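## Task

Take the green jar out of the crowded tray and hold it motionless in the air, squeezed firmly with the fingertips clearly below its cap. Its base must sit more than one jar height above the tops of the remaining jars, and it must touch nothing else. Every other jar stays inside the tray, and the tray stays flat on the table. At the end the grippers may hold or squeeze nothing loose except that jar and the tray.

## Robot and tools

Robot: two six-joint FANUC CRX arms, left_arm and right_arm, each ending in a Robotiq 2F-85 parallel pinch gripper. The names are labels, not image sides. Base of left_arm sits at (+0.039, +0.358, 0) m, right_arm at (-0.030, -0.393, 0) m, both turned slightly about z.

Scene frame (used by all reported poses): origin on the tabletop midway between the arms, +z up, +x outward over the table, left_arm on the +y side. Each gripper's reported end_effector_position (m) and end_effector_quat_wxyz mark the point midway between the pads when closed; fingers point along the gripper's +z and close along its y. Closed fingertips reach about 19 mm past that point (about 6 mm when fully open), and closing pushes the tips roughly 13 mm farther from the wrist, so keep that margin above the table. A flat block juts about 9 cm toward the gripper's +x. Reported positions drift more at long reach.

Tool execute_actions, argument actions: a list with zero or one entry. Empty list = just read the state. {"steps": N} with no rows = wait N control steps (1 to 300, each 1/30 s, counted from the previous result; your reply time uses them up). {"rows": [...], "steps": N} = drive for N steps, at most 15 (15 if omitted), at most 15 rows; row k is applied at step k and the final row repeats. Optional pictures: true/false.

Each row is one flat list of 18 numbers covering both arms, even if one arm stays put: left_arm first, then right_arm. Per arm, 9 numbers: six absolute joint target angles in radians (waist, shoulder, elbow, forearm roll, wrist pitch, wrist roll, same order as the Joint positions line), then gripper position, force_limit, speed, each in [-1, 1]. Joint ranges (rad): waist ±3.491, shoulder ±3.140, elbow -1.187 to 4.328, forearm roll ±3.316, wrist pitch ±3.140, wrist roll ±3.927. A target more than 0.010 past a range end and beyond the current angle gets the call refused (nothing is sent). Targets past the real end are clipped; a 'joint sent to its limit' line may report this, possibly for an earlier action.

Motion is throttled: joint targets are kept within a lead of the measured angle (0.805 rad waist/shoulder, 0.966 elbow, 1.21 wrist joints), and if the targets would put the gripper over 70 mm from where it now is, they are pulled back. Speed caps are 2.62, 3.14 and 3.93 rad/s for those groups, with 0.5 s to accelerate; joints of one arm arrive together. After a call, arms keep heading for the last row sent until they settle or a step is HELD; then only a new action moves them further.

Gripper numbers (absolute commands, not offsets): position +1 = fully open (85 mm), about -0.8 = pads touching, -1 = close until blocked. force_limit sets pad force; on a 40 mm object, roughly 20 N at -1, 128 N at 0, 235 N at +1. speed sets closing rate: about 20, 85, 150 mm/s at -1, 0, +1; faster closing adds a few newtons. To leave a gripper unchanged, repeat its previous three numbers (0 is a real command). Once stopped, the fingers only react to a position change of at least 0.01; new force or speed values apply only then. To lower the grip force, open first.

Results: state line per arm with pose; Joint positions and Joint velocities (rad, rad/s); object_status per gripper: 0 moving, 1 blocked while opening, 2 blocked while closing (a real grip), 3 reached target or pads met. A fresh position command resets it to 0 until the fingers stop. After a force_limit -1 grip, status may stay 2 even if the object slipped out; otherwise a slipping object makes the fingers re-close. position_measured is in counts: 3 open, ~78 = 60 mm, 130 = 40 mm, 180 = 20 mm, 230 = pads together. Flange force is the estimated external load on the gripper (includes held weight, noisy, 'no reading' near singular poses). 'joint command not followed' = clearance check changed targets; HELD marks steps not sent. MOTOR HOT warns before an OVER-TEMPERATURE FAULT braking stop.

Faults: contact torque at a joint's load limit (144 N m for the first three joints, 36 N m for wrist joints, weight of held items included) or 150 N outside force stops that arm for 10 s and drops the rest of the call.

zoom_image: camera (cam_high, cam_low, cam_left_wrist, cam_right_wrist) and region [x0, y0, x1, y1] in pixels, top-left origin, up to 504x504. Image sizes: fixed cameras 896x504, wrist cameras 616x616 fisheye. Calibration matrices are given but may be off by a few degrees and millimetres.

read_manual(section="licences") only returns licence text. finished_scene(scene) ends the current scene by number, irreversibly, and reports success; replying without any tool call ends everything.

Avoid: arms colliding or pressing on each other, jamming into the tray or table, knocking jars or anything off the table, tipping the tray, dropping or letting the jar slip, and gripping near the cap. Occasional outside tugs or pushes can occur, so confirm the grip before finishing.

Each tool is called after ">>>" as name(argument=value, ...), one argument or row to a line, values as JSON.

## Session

>>> execute_actions(
  actions=[],
)

Scene clock: 0.00 s of 4400.00 s.
left_arm: end_effector_position=(+0.6282, +0.1295, +0.3787) position_measured=3 object_status=3 end_effector_quat_wxyz=(-0.172, -0.522, +0.743, -0.382) | right_arm: end_effector_position=(+0.6512, -0.0351, +0.2653) position_measured=3 object_status=3 end_effector_quat_wxyz=(-0.238, +0.875, +0.199, +0.371)
Joint positions: left_arm=[ 0.043  0.234  0.015  0.879 -1.42   0.876] | right_arm=[ 0.369  0.25   0.077 -0.361 -0.527 -3.032]
Joint velocities: left_arm=[ 0.     0.    -0.    -0.001  0.    -0.002] | right_arm=[-0.001 -0.     0.     0.    -0.001 -0.   ]
Flange force (N, the push that the arm receives, along the gripper's own x y z axes): no reading
camera_calibration (this result's frames):
cam_left_wrist: T_world_to_cam=[[-0.901501, 0.21189, -0.377356, 0.674905], [0.381092, 0.801889, -0.460155, -0.138167], [0.205096, -0.558638, -0.803654, 0.398943], [0, 0, 0, 1]] pos_world=[0.579261, 0.190654, 0.511713]
cam_right_wrist: T_world_to_cam=[[0.570893, -0.771419, -0.281059, -0.318633], [-0.770347, -0.384884, -0.50836, 0.642998], [0.283984, 0.506732, -0.813988, 0.198583], [0, 0, 0, 1]] pos_world=[0.620842, -0.0989486, 0.398964]

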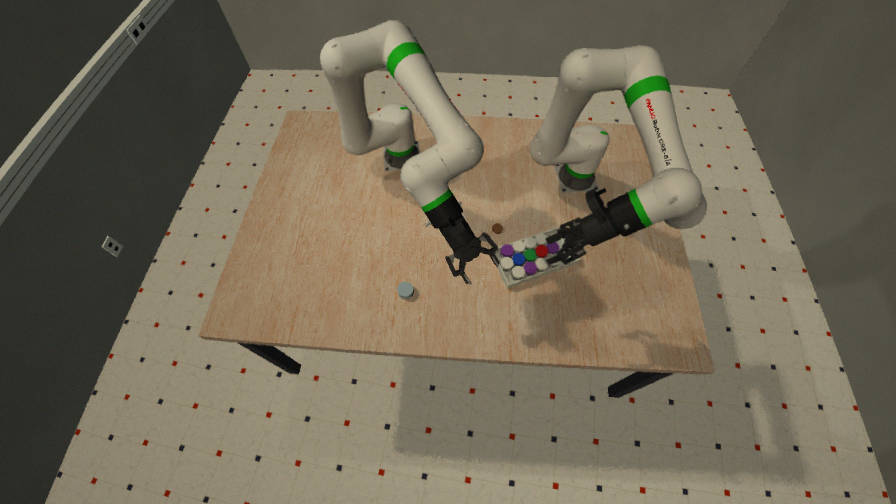

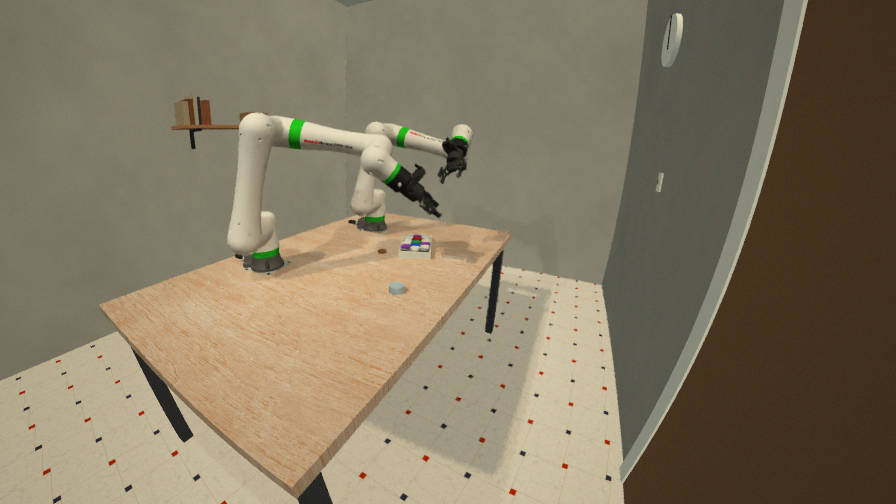

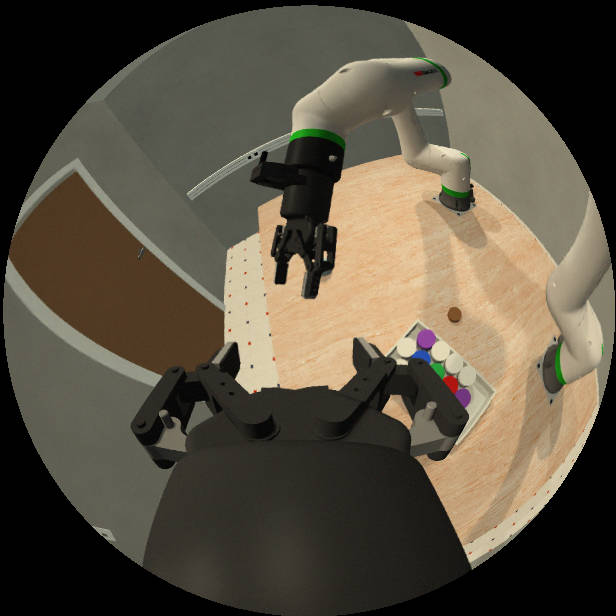

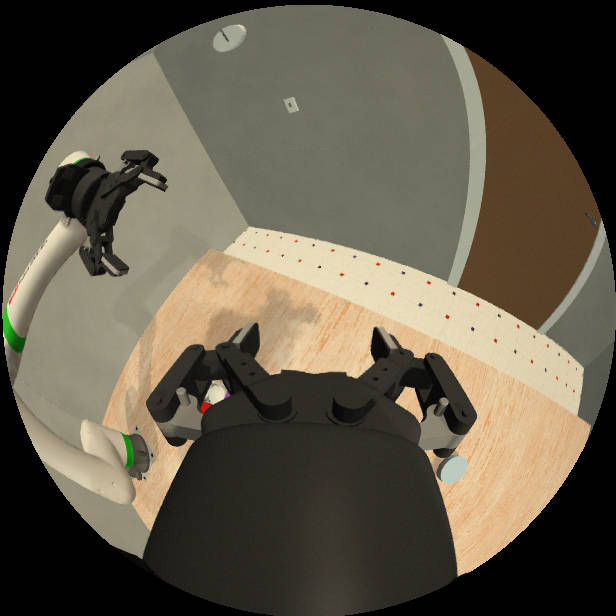

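>>> execute_actions(
  actions=[
    {"rows":[[-0.156,-0.1612,-0.1995,0,-1.5325,2.081,0.2,-0.6,0,-0.5,0.25,0.077,-0.361,-0.527,-3.032,1,0,0]],"steps":15},
  ],
  pictures=false,
)

>>> execute_actions(
  actions=[
    {"steps":60},
  ],
)

Scene clock: 8.07 s of 4400.00 s.
left_arm: end_effector_position=(+0.5061, +0.1358, +0.3060) position_measured=95 object_status=0 end_effector_quat_wxyz=(-0.158, -0.691, +0.685, -0.167) | right_arm: end_effector_position=(+0.7180, -0.2125, +0.2653) position_measured=3 object_status=3 end_effector_quat_wxyz=(-0.190, +0.893, +0.090, +0.397)
Joint positions: left_arm=[-0.051  0.048 -0.086  0.466 -1.473  1.442] | right_arm=[ 0.121  0.25   0.077 -0.361 -0.527 -3.032]
Joint velocities: left_arm=[-0.247 -0.491 -0.265 -1.078 -0.14   1.48 ] | right_arm=[-0.573  0.    -0.     0.001  0.001 -0.001]
Flange force (N, the push that the arm receives, along the gripper's own x y z axes): left_arm=[0.5 -4.9 1.2] | right_arm=[2.2 1.6 1.1]
Steps of this call (steps 1 to 90: nothing new was sent; then 4.57 s passed at rest; steps 91 to 105: all 15 steps of this action). Readings (joint positions | what the end effector reports):
91: left_arm=[0.043 0.234 0.015 0.878 -1.420 0.877] | right_arm=[0.368 0.250 0.077 -0.361 -0.527 -3.032] | left_arm position_measured=3 object_status=0 | right_arm position_measured=3 object_status=3
92: left_arm=[0.042 0.232 0.014 0.874 -1.420 0.883] | right_arm=[0.365 0.250 0.077 -0.361 -0.527 -3.032] | left_arm position_measured=4 object_status=0 | right_arm position_measured=3 object_status=3
94: left_arm=[0.036 0.219 0.007 0.846 -1.424 0.921] | right_arm=[0.339 0.250 0.077 -0.361 -0.527 -3.032] | left_arm position_measured=14 object_status=0 | right_arm position_measured=3 object_status=3
98: left_arm=[0.007 0.163 -0.023 0.721 -1.440 1.093] | right_arm=[0.258 0.250 0.077 -0.361 -0.527 -3.032] | left_arm position_measured=43 object_status=0 | right_arm position_measured=3 object_status=3
105: the state above

Scene clock: 10.07 s of 4400.00 s.
left_arm: end_effector_position=(+0.4001, +0.2204, +0.2500) position_measured=104 object_status=3 end_effector_quat_wxyz=(+0.000, +0.857, -0.515, -0.000) | right_arm: end_effector_position=(+0.6829, -0.6815, +0.2651) position_measured=3 object_status=3 end_effector_quat_wxyz=(-0.059, +0.878, -0.188, +0.436)
Joint positions: left_arm=[-0.156 -0.161 -0.199 -0.    -1.533  2.081] | right_arm=[-0.5    0.25   0.077 -0.361 -0.527 -3.032]
Joint velocities: left_arm=[-0.     0.002 -0.001 -0.     0.    -0.001] | right_arm=[-0.001  0.001 -0.     0.     0.001  0.   ]
Flange force (N, the push that the arm receives, along the gripper's own x y z axes): left_arm=[2.0 1.4 1.3] | right_arm=[1.4 -0.1 0.5]
Steps of this call (steps 1 to 60: the robot went on to your last target). Readings (joint positions | what the end effector reports):
1: left_arm=[-0.059 0.032 -0.095 0.429 -1.478 1.493] | right_arm=[0.102 0.250 0.077 -0.361 -0.527 -3.032] | left_arm position_measured=99 object_status=0 | right_arm position_measured=3 object_status=3
2: left_arm=[-0.067 0.015 -0.104 0.392 -1.482 1.544] | right_arm=[0.083 0.250 0.077 -0.361 -0.527 -3.032] | left_arm position_measured=101 object_status=0 | right_arm position_measured=3 object_status=3
4: left_arm=[-0.084 -0.019 -0.122 0.317 -1.492 1.646] | right_arm=[0.044 0.250 0.077 -0.361 -0.527 -3.032] | left_arm position_measured=103 object_status=0 | right_arm position_measured=3 object_status=3
8: left_arm=[-0.118 -0.086 -0.159 0.166 -1.511 1.853] | right_arm=[-0.034 0.250 0.077 -0.361 -0.527 -3.032] | left_arm position_measured=104 object_status=0 | right_arm position_measured=3 object_status=3
60: the state above
All arms were judged still, so your last target was given up. Only a new action makes them travel on or press farther. Fingers that are still opening or closing keep moving.
camera_calibration (this result's frames):
cam_left_wrist: T_world_to_cam=[[-0.8947, -0.444596, 0.0429664, 0.438331], [-0.421767, 0.872574, 0.246428, -0.0543432], [-0.147052, 0.202358, -0.968208, 0.407461], [0, 0, 0, 1]] pos_world=[0.429172, 0.159846, 0.389065]
cam_right_wrist: T_world_to_cam=[[-0.220192, -0.934243, -0.280544, -0.406269], [-0.791817, 0.339152, -0.507939, 0.926454], [0.569685, 0.110295, -0.814428, 0.0517924], [0, 0, 0, 1]] pos_world=[0.614619, -0.699475, 0.398787]

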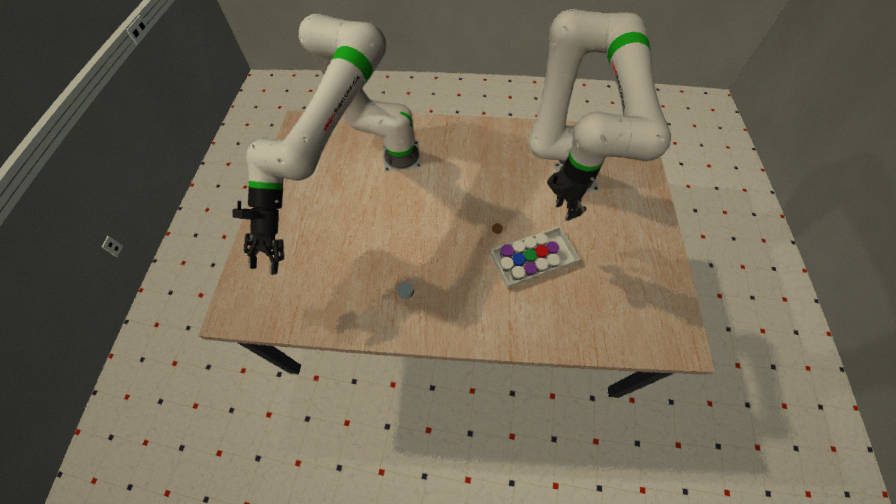

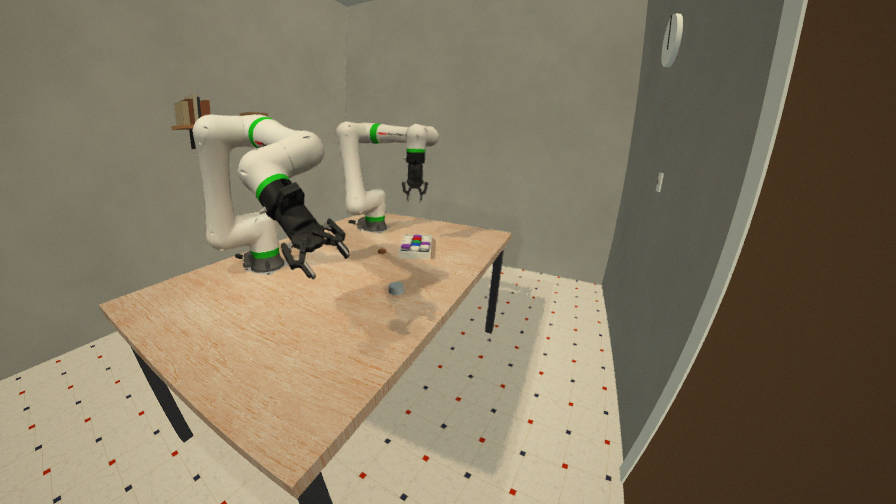

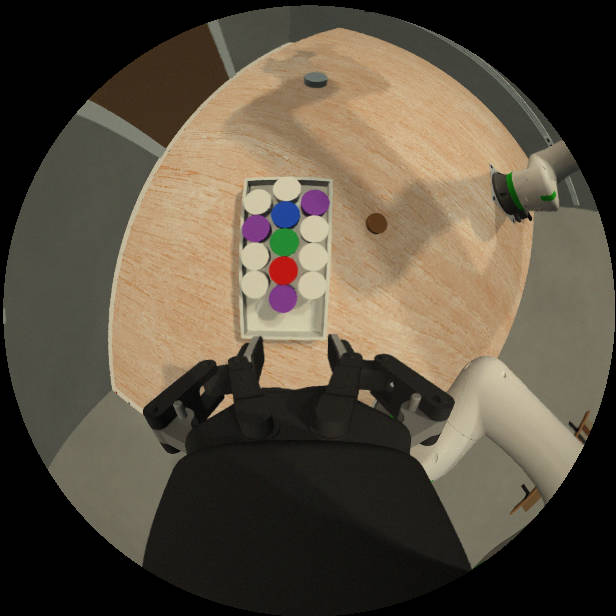

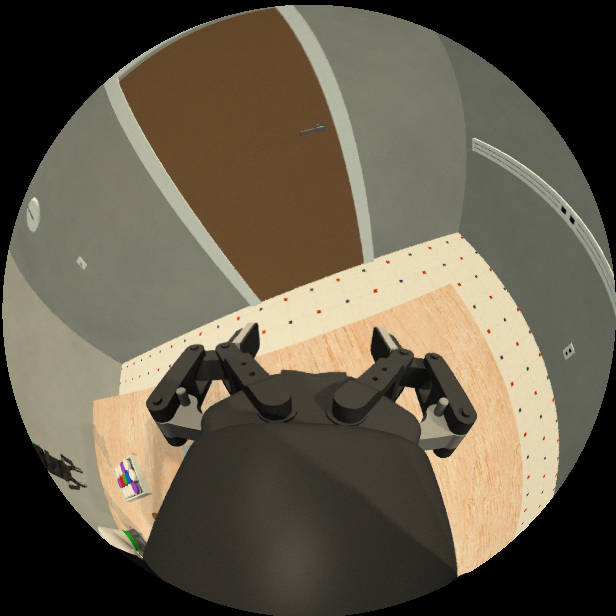

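>>> zoom_image(
  camera="cam_left_wrist",
  region=[200, 170, 380, 350],
)

>>> zoom_image(
  camera="cam_low",
  region=[380, 220, 460, 270],
)

>>> zoom_image(
  camera="cam_high",
  region=[480, 215, 600, 300],
)

Region (200, 170, 380, 350) of cam_left_wrist's 616x616 image, scaled by 2.800, with more detail than that image has.

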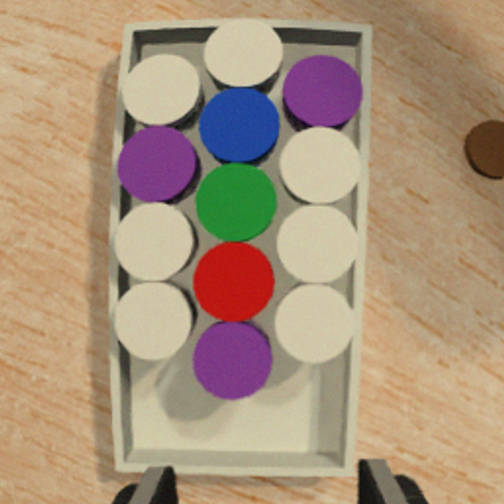

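Region (380, 220, 460, 270) of cam_low's 896x504 image, scaled by 6.300, with more detail than that image has; it fills the top 315 rows of this view, and the rest is white.

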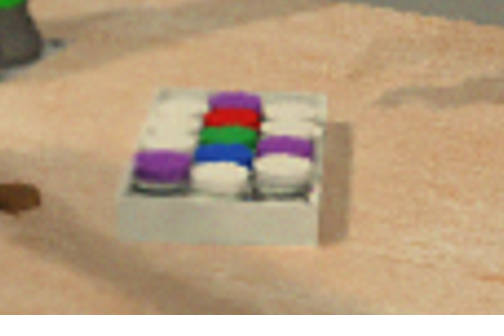

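Region (480, 215, 600, 300) of cam_high's 896x504 image, scaled by 4.200, with more detail than that image has; it fills the top 357 rows of this view, and the rest is white.

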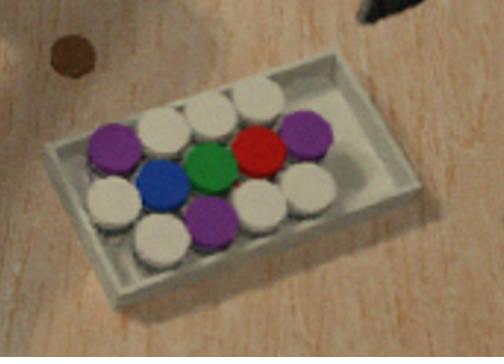

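>>> execute_actions(
  actions=[
    {"rows":[[-0.0827,-0.0509,-0.4605,0,-1.1612,1.9437,0.2,-0.6,0,-0.5,0.25,0.077,-0.361,-0.527,-3.032,1,0,0]],"steps":15},
  ],
  pictures=false,
)

>>> execute_actions(
  actions=[
    {"steps":20},
  ],
)

Scene clock: 51.10 s of 4400.00 s.
left_arm: end_effector_position=(+0.4190, +0.2471, +0.1029) position_measured=104 object_status=3 end_effector_quat_wxyz=(+0.000, +0.841, -0.542, -0.000) | right_arm: end_effector_position=(+0.6829, -0.6815, +0.2651) position_measured=3 object_status=3 end_effector_quat_wxyz=(-0.059, +0.878, -0.188, +0.436)
Joint positions: left_arm=[-0.084 -0.053 -0.455 -0.    -1.169  1.947] | right_arm=[-0.5    0.25   0.077 -0.361 -0.527 -3.032]
Joint velocities: left_arm=[ 0.048  0.07  -0.168 -0.     0.24  -0.089] | right_arm=[-0.001 -0.001 -0.     0.001 -0.     0.   ]
Flange force (N, the push that the arm receives, along the gripper's own x y z axes): left_arm=[-5.0 -1.2 17.1] | right_arm=[0.5 -0.4 -0.3]
Steps of this call (steps 1 to 90: nothing new was sent; then 37.53 s passed at rest; steps 91 to 105: all 15 steps of this action). Readings (joint positions | what the end effector reports):
91: left_arm=[-0.156 -0.161 -0.200 -0.000 -1.532 2.081] | right_arm=[-0.500 0.250 0.077 -0.361 -0.527 -3.032] | left_arm position_measured=104 object_status=3 | right_arm position_measured=3 object_status=3
92: left_arm=[-0.155 -0.160 -0.204 -0.000 -1.527 2.079] | right_arm=[-0.500 0.250 0.077 -0.361 -0.527 -3.032] | left_arm position_measured=104 object_status=3 | right_arm position_measured=3 object_status=3
94: left_arm=[-0.147 -0.148 -0.230 0.000 -1.488 2.065] | right_arm=[-0.500 0.250 0.077 -0.361 -0.527 -3.032] | left_arm position_measured=104 object_status=3 | right_arm position_measured=3 object_status=3
98: left_arm=[-0.120 -0.108 -0.326 -0.000 -1.352 2.014] | right_arm=[-0.500 0.250 0.077 -0.361 -0.527 -3.032] | left_arm position_measured=104 object_status=3 | right_arm position_measured=3 object_status=3
105: the state above

Scene clock: 51.77 s of 4400.00 s.
left_arm: end_effector_position=(+0.4189, +0.2477, +0.1000) position_measured=104 object_status=3 end_effector_quat_wxyz=(-0.000, +0.840, -0.542, -0.000) | right_arm: end_effector_position=(+0.6829, -0.6815, +0.2651) position_measured=3 object_status=3 end_effector_quat_wxyz=(-0.059, +0.878, -0.188, +0.436)
Joint positions: left_arm=[-0.083 -0.051 -0.46  -0.    -1.161  1.944] | right_arm=[-0.5    0.25   0.077 -0.361 -0.527 -3.032]
Joint velocities: left_arm=[-0.001 -0.002  0.    -0.     0.     0.001] | right_arm=[-0.    -0.     0.    -0.001  0.002  0.   ]
Flange force (N, the push that the arm receives, along the gripper's own x y z axes): left_arm=[2.6 -0.4 0.8] | right_arm=[2.0 0.7 0.3]
Steps of this call (steps 1 to 15: the robot went on to your last target; steps 16 to 20: nothing new was sent). Readings (joint positions | what the end effector reports):
1: left_arm=[-0.083 -0.052 -0.459 -0.000 -1.164 1.945] | right_arm=[-0.500 0.250 0.077 -0.361 -0.527 -3.032] | left_arm position_measured=104 object_status=3 | right_arm position_measured=3 object_status=3
2: left_arm=[-0.083 -0.051 -0.460 -0.000 -1.163 1.944] | right_arm=[-0.500 0.250 0.077 -0.361 -0.527 -3.032] | left_arm position_measured=104 object_status=3 | right_arm position_measured=3 object_status=3
4: left_arm=[-0.083 -0.051 -0.460 -0.000 -1.162 1.944] | right_arm=[-0.500 0.250 0.077 -0.361 -0.527 -3.032] | left_arm position_measured=104 object_status=3 | right_arm position_measured=3 object_status=3
8: left_arm=[-0.083 -0.051 -0.460 -0.000 -1.161 1.944] | right_arm=[-0.500 0.250 0.077 -0.361 -0.527 -3.032] | left_arm position_measured=104 object_status=3 | right_arm position_measured=3 object_status=3
20: the state above
All arms were judged still, so your last target was given up. Only a new action makes them travel on or press farther. Fingers that are still opening or closing keep moving.
camera_calibration (this result's frames):
cam_left_wrist: T_world_to_cam=[[-0.921318, -0.386431, 0.0429346, 0.470498], [-0.36506, 0.897754, 0.246512, -0.0632976], [-0.133805, 0.211443, -0.968188, 0.251655], [0, 0, 0, 1]] pos_world=[0.444044, 0.18543, 0.239052]
cam_right_wrist: T_world_to_cam=[[-0.220196, -0.934228, -0.28059, -0.406234], [-0.791789, 0.339186, -0.50796, 0.92647], [0.569723, 0.110317, -0.814399, 0.0517759], [0, 0, 0, 1]] pos_world=[0.61462, -0.699473, 0.398791]

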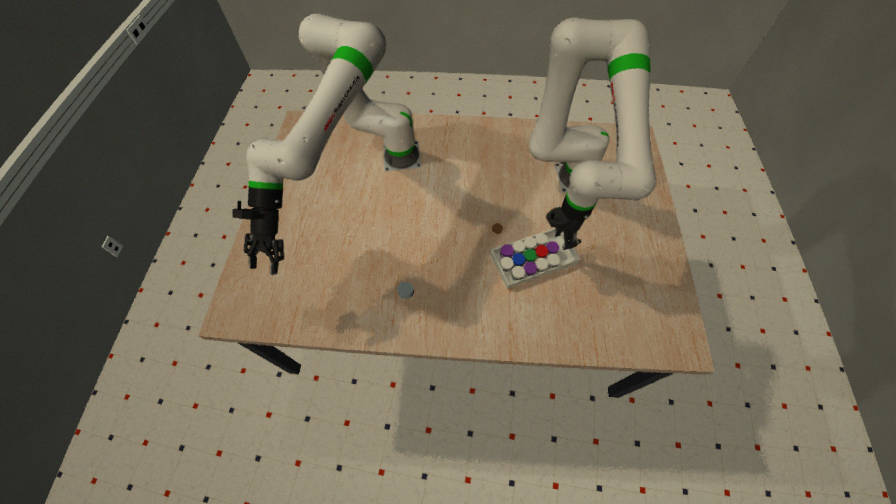

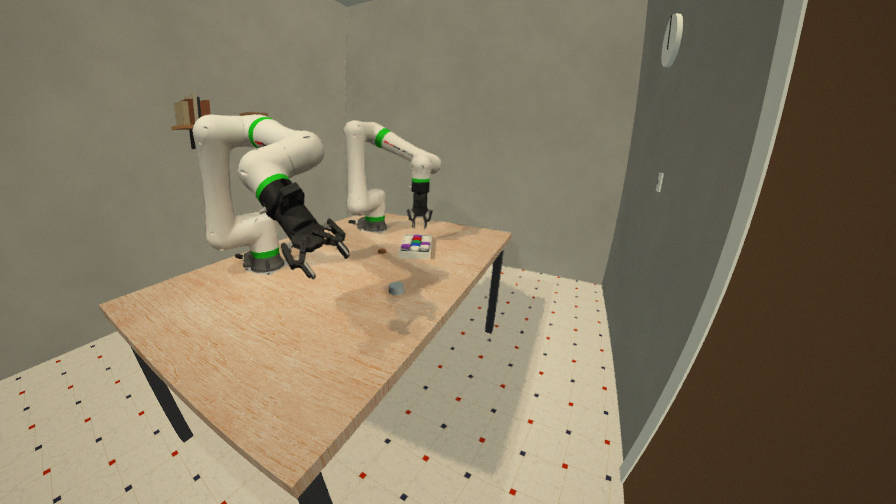

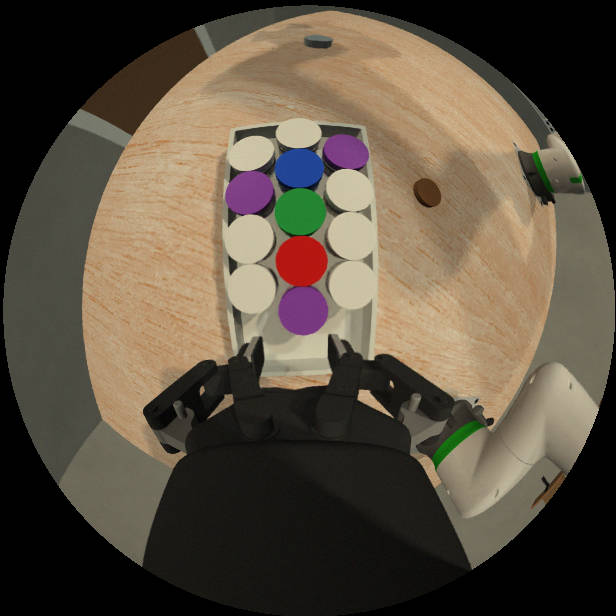

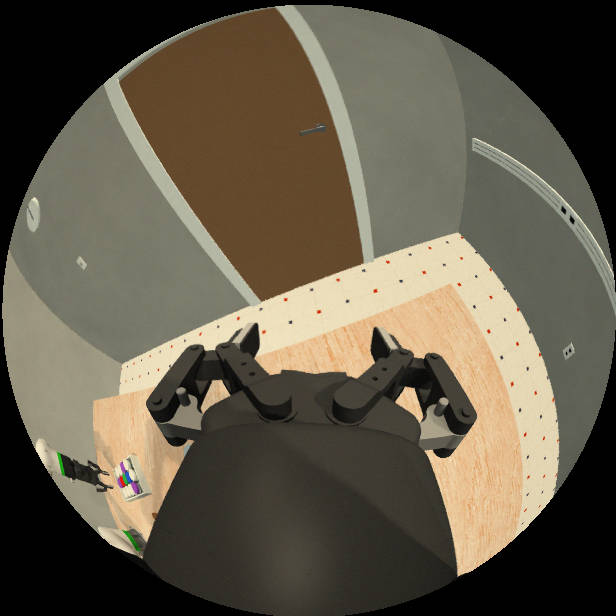

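>>> execute_actions(
  actions=[
    {"rows":[[-0.1039,-0.0228,-0.4978,0,-1.0958,1.9649,0.2,-0.6,0,-0.5,0.25,0.077,-0.361,-0.527,-3.032,1,0,0]],"steps":15},
  ],
)

>>> zoom_image(
  camera="cam_left_wrist",
  region=[200, 230, 400, 400],
)

Scene clock: 66.40 s of 4400.00 s.
left_arm: end_effector_position=(+0.4160, +0.2396, +0.0751) position_measured=104 object_status=3 end_effector_quat_wxyz=(+0.000, +0.840, -0.542, +0.000) | right_arm: end_effector_position=(+0.6829, -0.6815, +0.2651) position_measured=3 object_status=3 end_effector_quat_wxyz=(-0.059, +0.878, -0.188, +0.436)
Joint positions: left_arm=[-0.104 -0.023 -0.498  0.    -1.096  1.965] | right_arm=[-0.5    0.25   0.077 -0.361 -0.527 -3.032]
Joint velocities: left_arm=[-0.    -0.    -0.    -0.     0.001  0.001] | right_arm=[ 0.001  0.    -0.     0.     0.002 -0.   ]
Flange force (N, the push that the arm receives, along the gripper's own x y z axes): left_arm=[1.4 0.0 1.4] | right_arm=[1.8 -0.2 1.3]
Steps of this call (steps 1 to 90: nothing new was sent; then 11.13 s passed at rest; steps 91 to 105: all 15 steps of this action). Readings (joint positions | what the end effector reports):
91: left_arm=[-0.083 -0.051 -0.461 0.000 -1.161 1.944] | right_arm=[-0.500 0.250 0.077 -0.361 -0.527 -3.032] | left_arm position_measured=104 object_status=3 | right_arm position_measured=3 object_status=3
92: left_arm=[-0.085 -0.048 -0.464 0.000 -1.154 1.945] | right_arm=[-0.500 0.250 0.077 -0.361 -0.527 -3.032] | left_arm position_measured=104 object_status=3 | right_arm position_measured=3 object_status=3
94: left_arm=[-0.095 -0.034 -0.483 0.000 -1.122 1.956] | right_arm=[-0.500 0.250 0.077 -0.361 -0.527 -3.032] | left_arm position_measured=104 object_status=3 | right_arm position_measured=3 object_status=3
98: left_arm=[-0.104 -0.023 -0.497 0.000 -1.097 1.964] | right_arm=[-0.500 0.250 0.077 -0.361 -0.527 -3.032] | left_arm position_measured=104 object_status=3 | right_arm position_measured=3 object_status=3
105: the state above
camera_calibration (this result's frames):
cam_left_wrist: T_world_to_cam=[[-0.921272, -0.386533, 0.043006, 0.465737], [-0.365175, 0.897769, 0.246287, -0.0508709], [-0.133807, 0.211192, -0.968242, 0.228896], [0, 0, 0, 1]] pos_world=[0.441122, 0.177352, 0.214126]
cam_right_wrist: T_world_to_cam=[[-0.220196, -0.934228, -0.28059, -0.406234], [-0.791789, 0.339186, -0.50796, 0.92647], [0.569723, 0.110318, -0.814399, 0.051776], [0, 0, 0, 1]] pos_world=[0.61462, -0.699473, 0.398791]

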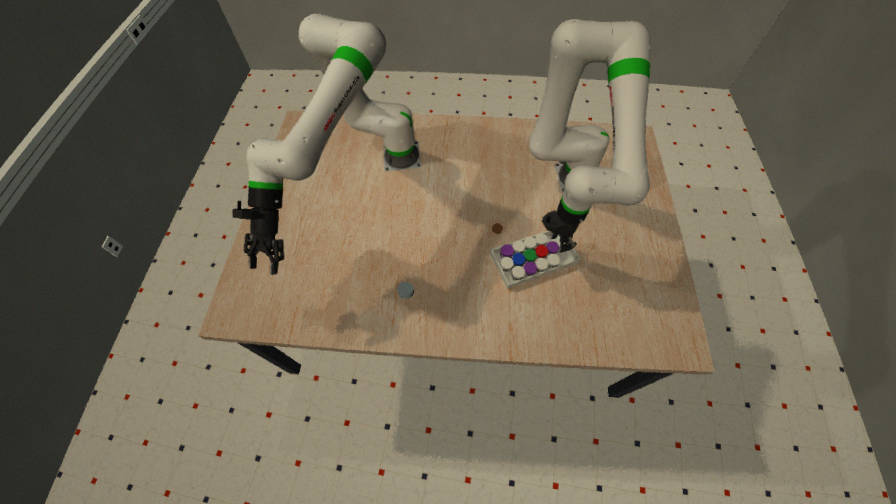

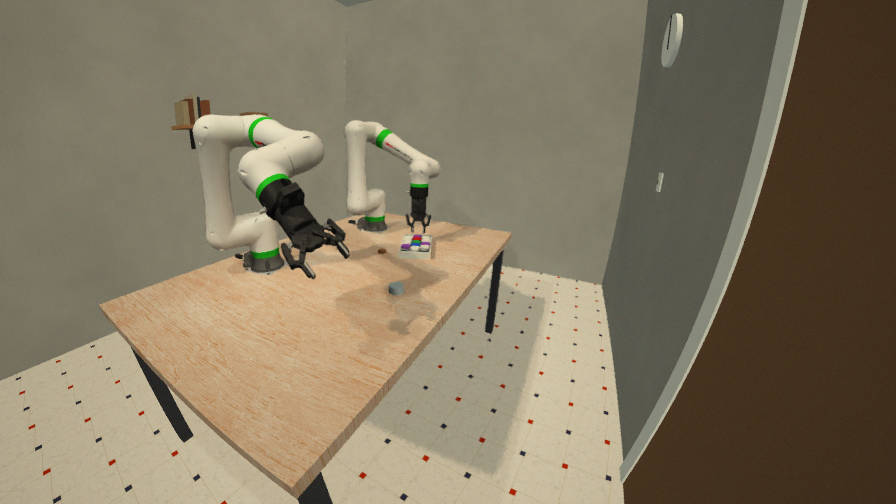

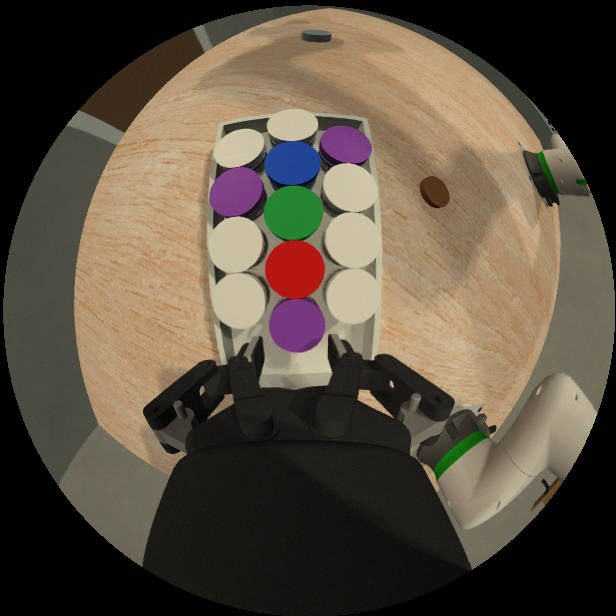

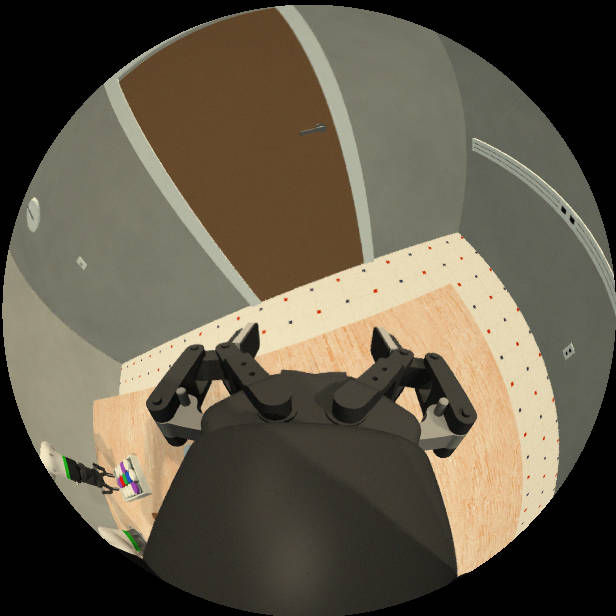

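Region (200, 230, 400, 400) of cam_left_wrist's 616x616 image, scaled by 2.520, with more detail than that image has; it fills the top 428 rows of this view, and the rest is white.

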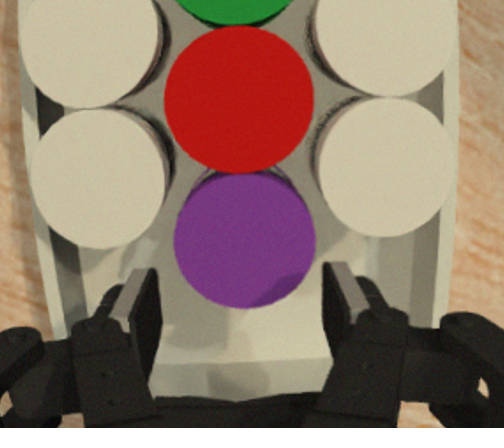

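>>> execute_actions(
  actions=[
    {"rows":[[-0.1065,0.0095,-0.5378,0,-1.0235,1.9675,0.2,-0.6,0,-0.5,0.25,0.077,-0.361,-0.527,-3.032,1,0,0]],"steps":12},
  ],
  pictures=false,
)

>>> execute_actions(
  actions=[
    {"rows":[[-0.1313,0.0267,-0.5203,0,-1.0238,1.9923,0.2,-0.6,0,-0.5,0.25,0.077,-0.361,-0.527,-3.032,1,0,0]],"steps":12},
  ],
  pictures=false,
)

>>> execute_actions(
  actions=[
    {"rows":[[-0.1313,0.0267,-0.5203,0,-1.0238,1.9923,-1,-0.7,-0.7,-0.5,0.25,0.077,-0.361,-0.527,-3.032,1,0,0]],"steps":15},
  ],
)

Scene clock: 84.27 s of 4400.00 s.
left_arm: end_effector_position=(+0.4137, +0.2386, +0.0481) position_measured=104 object_status=3 end_effector_quat_wxyz=(-0.000, +0.840, -0.542, -0.000) | right_arm: end_effector_position=(+0.6829, -0.6815, +0.2651) position_measured=3 object_status=3 end_effector_quat_wxyz=(-0.059, +0.878, -0.188, +0.436)
Joint positions: left_arm=[-0.106  0.009 -0.538 -0.    -1.024  1.967] | right_arm=[-0.5    0.25   0.077 -0.361 -0.527 -3.032]
Joint velocities: left_arm=[-0.    -0.    -0.001 -0.001  0.003  0.002] | right_arm=[ 0.001 -0.     0.    -0.001  0.001  0.001]
Flange force (N, the push that the arm receives, along the gripper's own x y z axes): left_arm=[3.3 -1.5 1.3] | right_arm=[1.3 -0.8 -0.6]
Steps of this call (steps 1 to 15: the robot went on to your last target; steps 16 to 90: nothing new was sent; then 14.47 s passed at rest; steps 91 to 102: all 12 steps of this action). Readings (joint positions | what the end effector reports):
91: left_arm=[-0.104 -0.023 -0.498 -0.000 -1.095 1.965] | right_arm=[-0.500 0.250 0.077 -0.361 -0.527 -3.032] | left_arm position_measured=104 object_status=3 | right_arm position_measured=3 object_status=3
92: left_arm=[-0.104 -0.020 -0.501 -0.000 -1.089 1.965] | right_arm=[-0.500 0.250 0.077 -0.361 -0.527 -3.032] | left_arm position_measured=104 object_status=3 | right_arm position_measured=3 object_status=3
94: left_arm=[-0.105 -0.005 -0.520 -0.000 -1.055 1.966] | right_arm=[-0.500 0.250 0.077 -0.361 -0.527 -3.032] | left_arm position_measured=104 object_status=3 | right_arm position_measured=3 object_status=3
98: left_arm=[-0.106 0.009 -0.537 -0.000 -1.025 1.967] | right_arm=[-0.500 0.250 0.077 -0.361 -0.527 -3.032] | left_arm position_measured=104 object_status=3 | right_arm position_measured=3 object_status=3
102: the state above

Scene clock: 84.67 s of 4400.00 s.
left_arm: end_effector_position=(+0.4178, +0.2294, +0.0480) position_measured=104 object_status=3 end_effector_quat_wxyz=(-0.000, +0.840, -0.542, +0.000) | right_arm: end_effector_position=(+0.6829, -0.6815, +0.2651) position_measured=3 object_status=3 end_effector_quat_wxyz=(-0.059, +0.878, -0.188, +0.436)
Joint positions: left_arm=[-0.131  0.027 -0.52  -0.    -1.024  1.992] | right_arm=[-0.5    0.25   0.077 -0.361 -0.527 -3.032]
Joint velocities: left_arm=[-0.001 -0.     0.     0.     0.001  0.001] | right_arm=[-0.002  0.    -0.    -0.002 -0.001 -0.   ]
Flange force (N, the push that the arm receives, along the gripper's own x y z axes): left_arm=[1.6 -0.8 2.0] | right_arm=[2.7 0.6 0.5]
Steps of this call (steps 1 to 12: all 12 steps of this action). Readings (joint positions | what the end effector reports):
1: left_arm=[-0.107 0.010 -0.538 -0.000 -1.024 1.968] | right_arm=[-0.500 0.250 0.077 -0.361 -0.527 -3.032] | left_arm position_measured=104 object_status=3 | right_arm position_measured=3 object_status=3
2: left_arm=[-0.111 0.013 -0.535 -0.000 -1.024 1.972] | right_arm=[-0.500 0.250 0.077 -0.361 -0.527 -3.032] | left_arm position_measured=104 object_status=3 | right_arm position_measured=3 object_status=3
4: left_arm=[-0.125 0.022 -0.525 -0.000 -1.024 1.986] | right_arm=[-0.500 0.250 0.077 -0.361 -0.527 -3.032] | left_arm position_measured=104 object_status=3 | right_arm position_measured=3 object_status=3
8: left_arm=[-0.131 0.026 -0.521 -0.000 -1.024 1.992] | right_arm=[-0.500 0.250 0.077 -0.361 -0.527 -3.032] | left_arm position_measured=104 object_status=3 | right_arm position_measured=3 object_status=3
12: the state above

Scene clock: 85.17 s of 4400.00 s.
left_arm: end_effector_position=(+0.4178, +0.2294, +0.0481) position_measured=121 object_status=2 end_effector_quat_wxyz=(-0.000, +0.840, -0.542, +0.000) | right_arm: end_effector_position=(+0.6829, -0.6815, +0.2651) position_measured=3 object_status=3 end_effector_quat_wxyz=(-0.059, +0.878, -0.188, +0.436)
Joint positions: left_arm=[-0.131  0.027 -0.52   0.    -1.024  1.992] | right_arm=[-0.5    0.25   0.077 -0.361 -0.527 -3.032]
Joint velocities: left_arm=[ 0.     0.001 -0.001 -0.    -0.    -0.001] | right_arm=[-0.001  0.001 -0.    -0.     0.002  0.   ]
Flange force (N, the push that the arm receives, along the gripper's own x y z axes): left_arm=[-2.4 1.1 -18.5] | right_arm=[3.0 -0.6 0.7]
Steps of this call (steps 1 to 15: all 15 steps of this action). Readings (joint positions | what the end effector reports):
1: left_arm=[-0.131 0.027 -0.520 -0.000 -1.024 1.992] | right_arm=[-0.500 0.250 0.077 -0.361 -0.527 -3.032] | left_arm position_measured=104 object_status=0 | right_arm position_measured=3 object_status=3
2: left_arm=[-0.131 0.027 -0.520 -0.000 -1.024 1.992] | right_arm=[-0.500 0.250 0.077 -0.361 -0.527 -3.032] | left_arm position_measured=104 object_status=0 | right_arm position_measured=3 object_status=3
4: left_arm=[-0.131 0.027 -0.520 -0.000 -1.024 1.992] | right_arm=[-0.500 0.250 0.077 -0.361 -0.527 -3.032] | left_arm position_measured=109 object_status=0 | right_arm position_measured=3 object_status=3
8: left_arm=[-0.131 0.027 -0.520 0.000 -1.024 1.992] | right_arm=[-0.500 0.250 0.077 -0.361 -0.527 -3.032] | left_arm position_measured=121 object_status=0 | right_arm position_measured=3 object_status=3
15: the state above
camera_calibration (this result's frames):
cam_left_wrist: T_world_to_cam=[[-0.921299, -0.38648, 0.0429083, 0.464607], [-0.365133, 0.897765, 0.246366, -0.0343928], [-0.133737, 0.21131, -0.968227, 0.205087], [0, 0, 0, 1]] pos_world=[0.442912, 0.167101, 0.187108]
cam_right_wrist: T_world_to_cam=[[-0.220195, -0.934229, -0.28059, -0.406234], [-0.791787, 0.339185, -0.507963, 0.926472], [0.569726, 0.110316, -0.814397, 0.051774], [0, 0, 0, 1]] pos_world=[0.61462, -0.699473, 0.398793]

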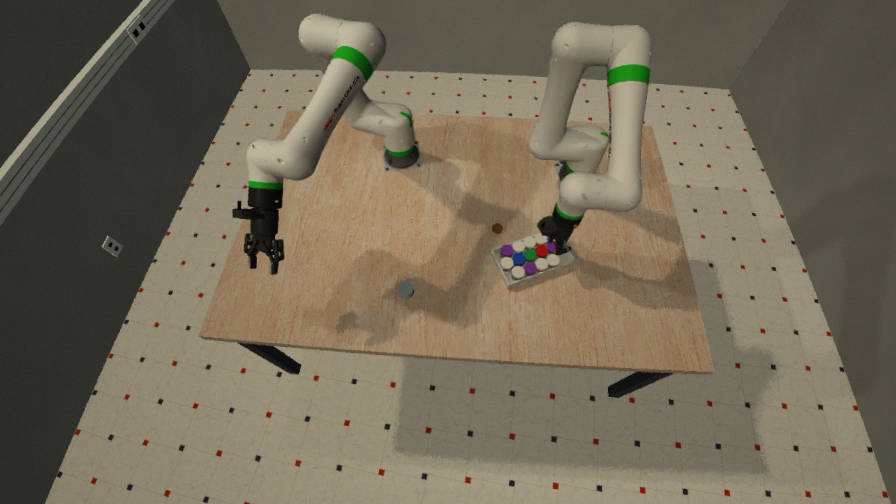

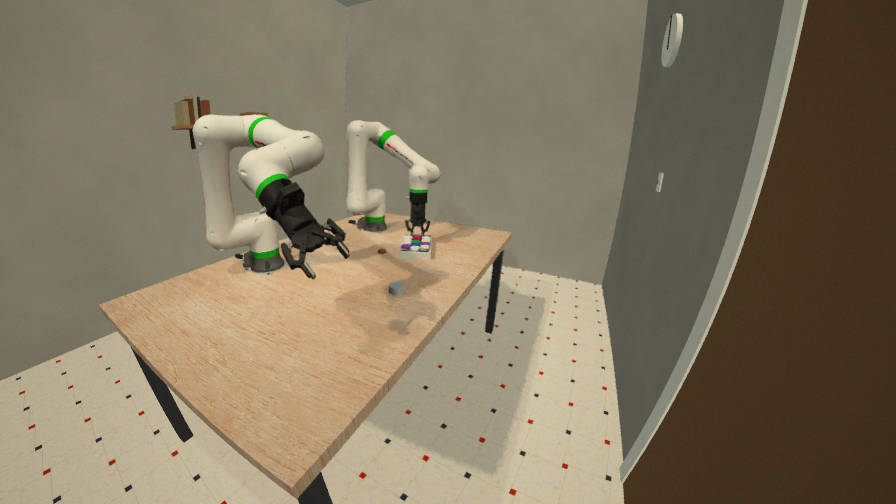

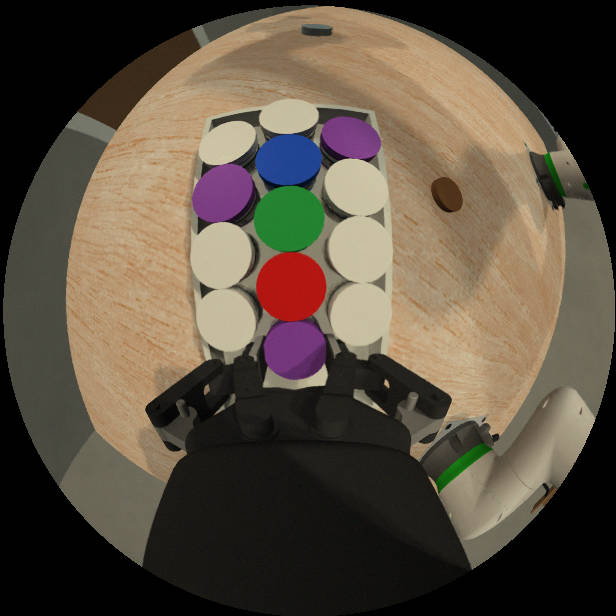

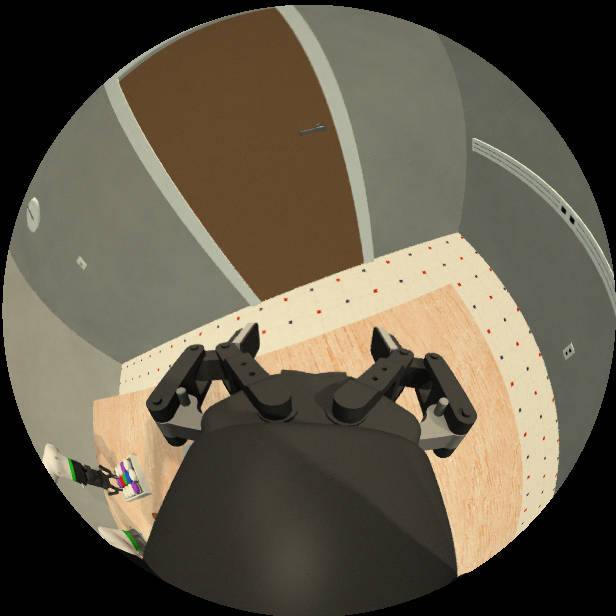

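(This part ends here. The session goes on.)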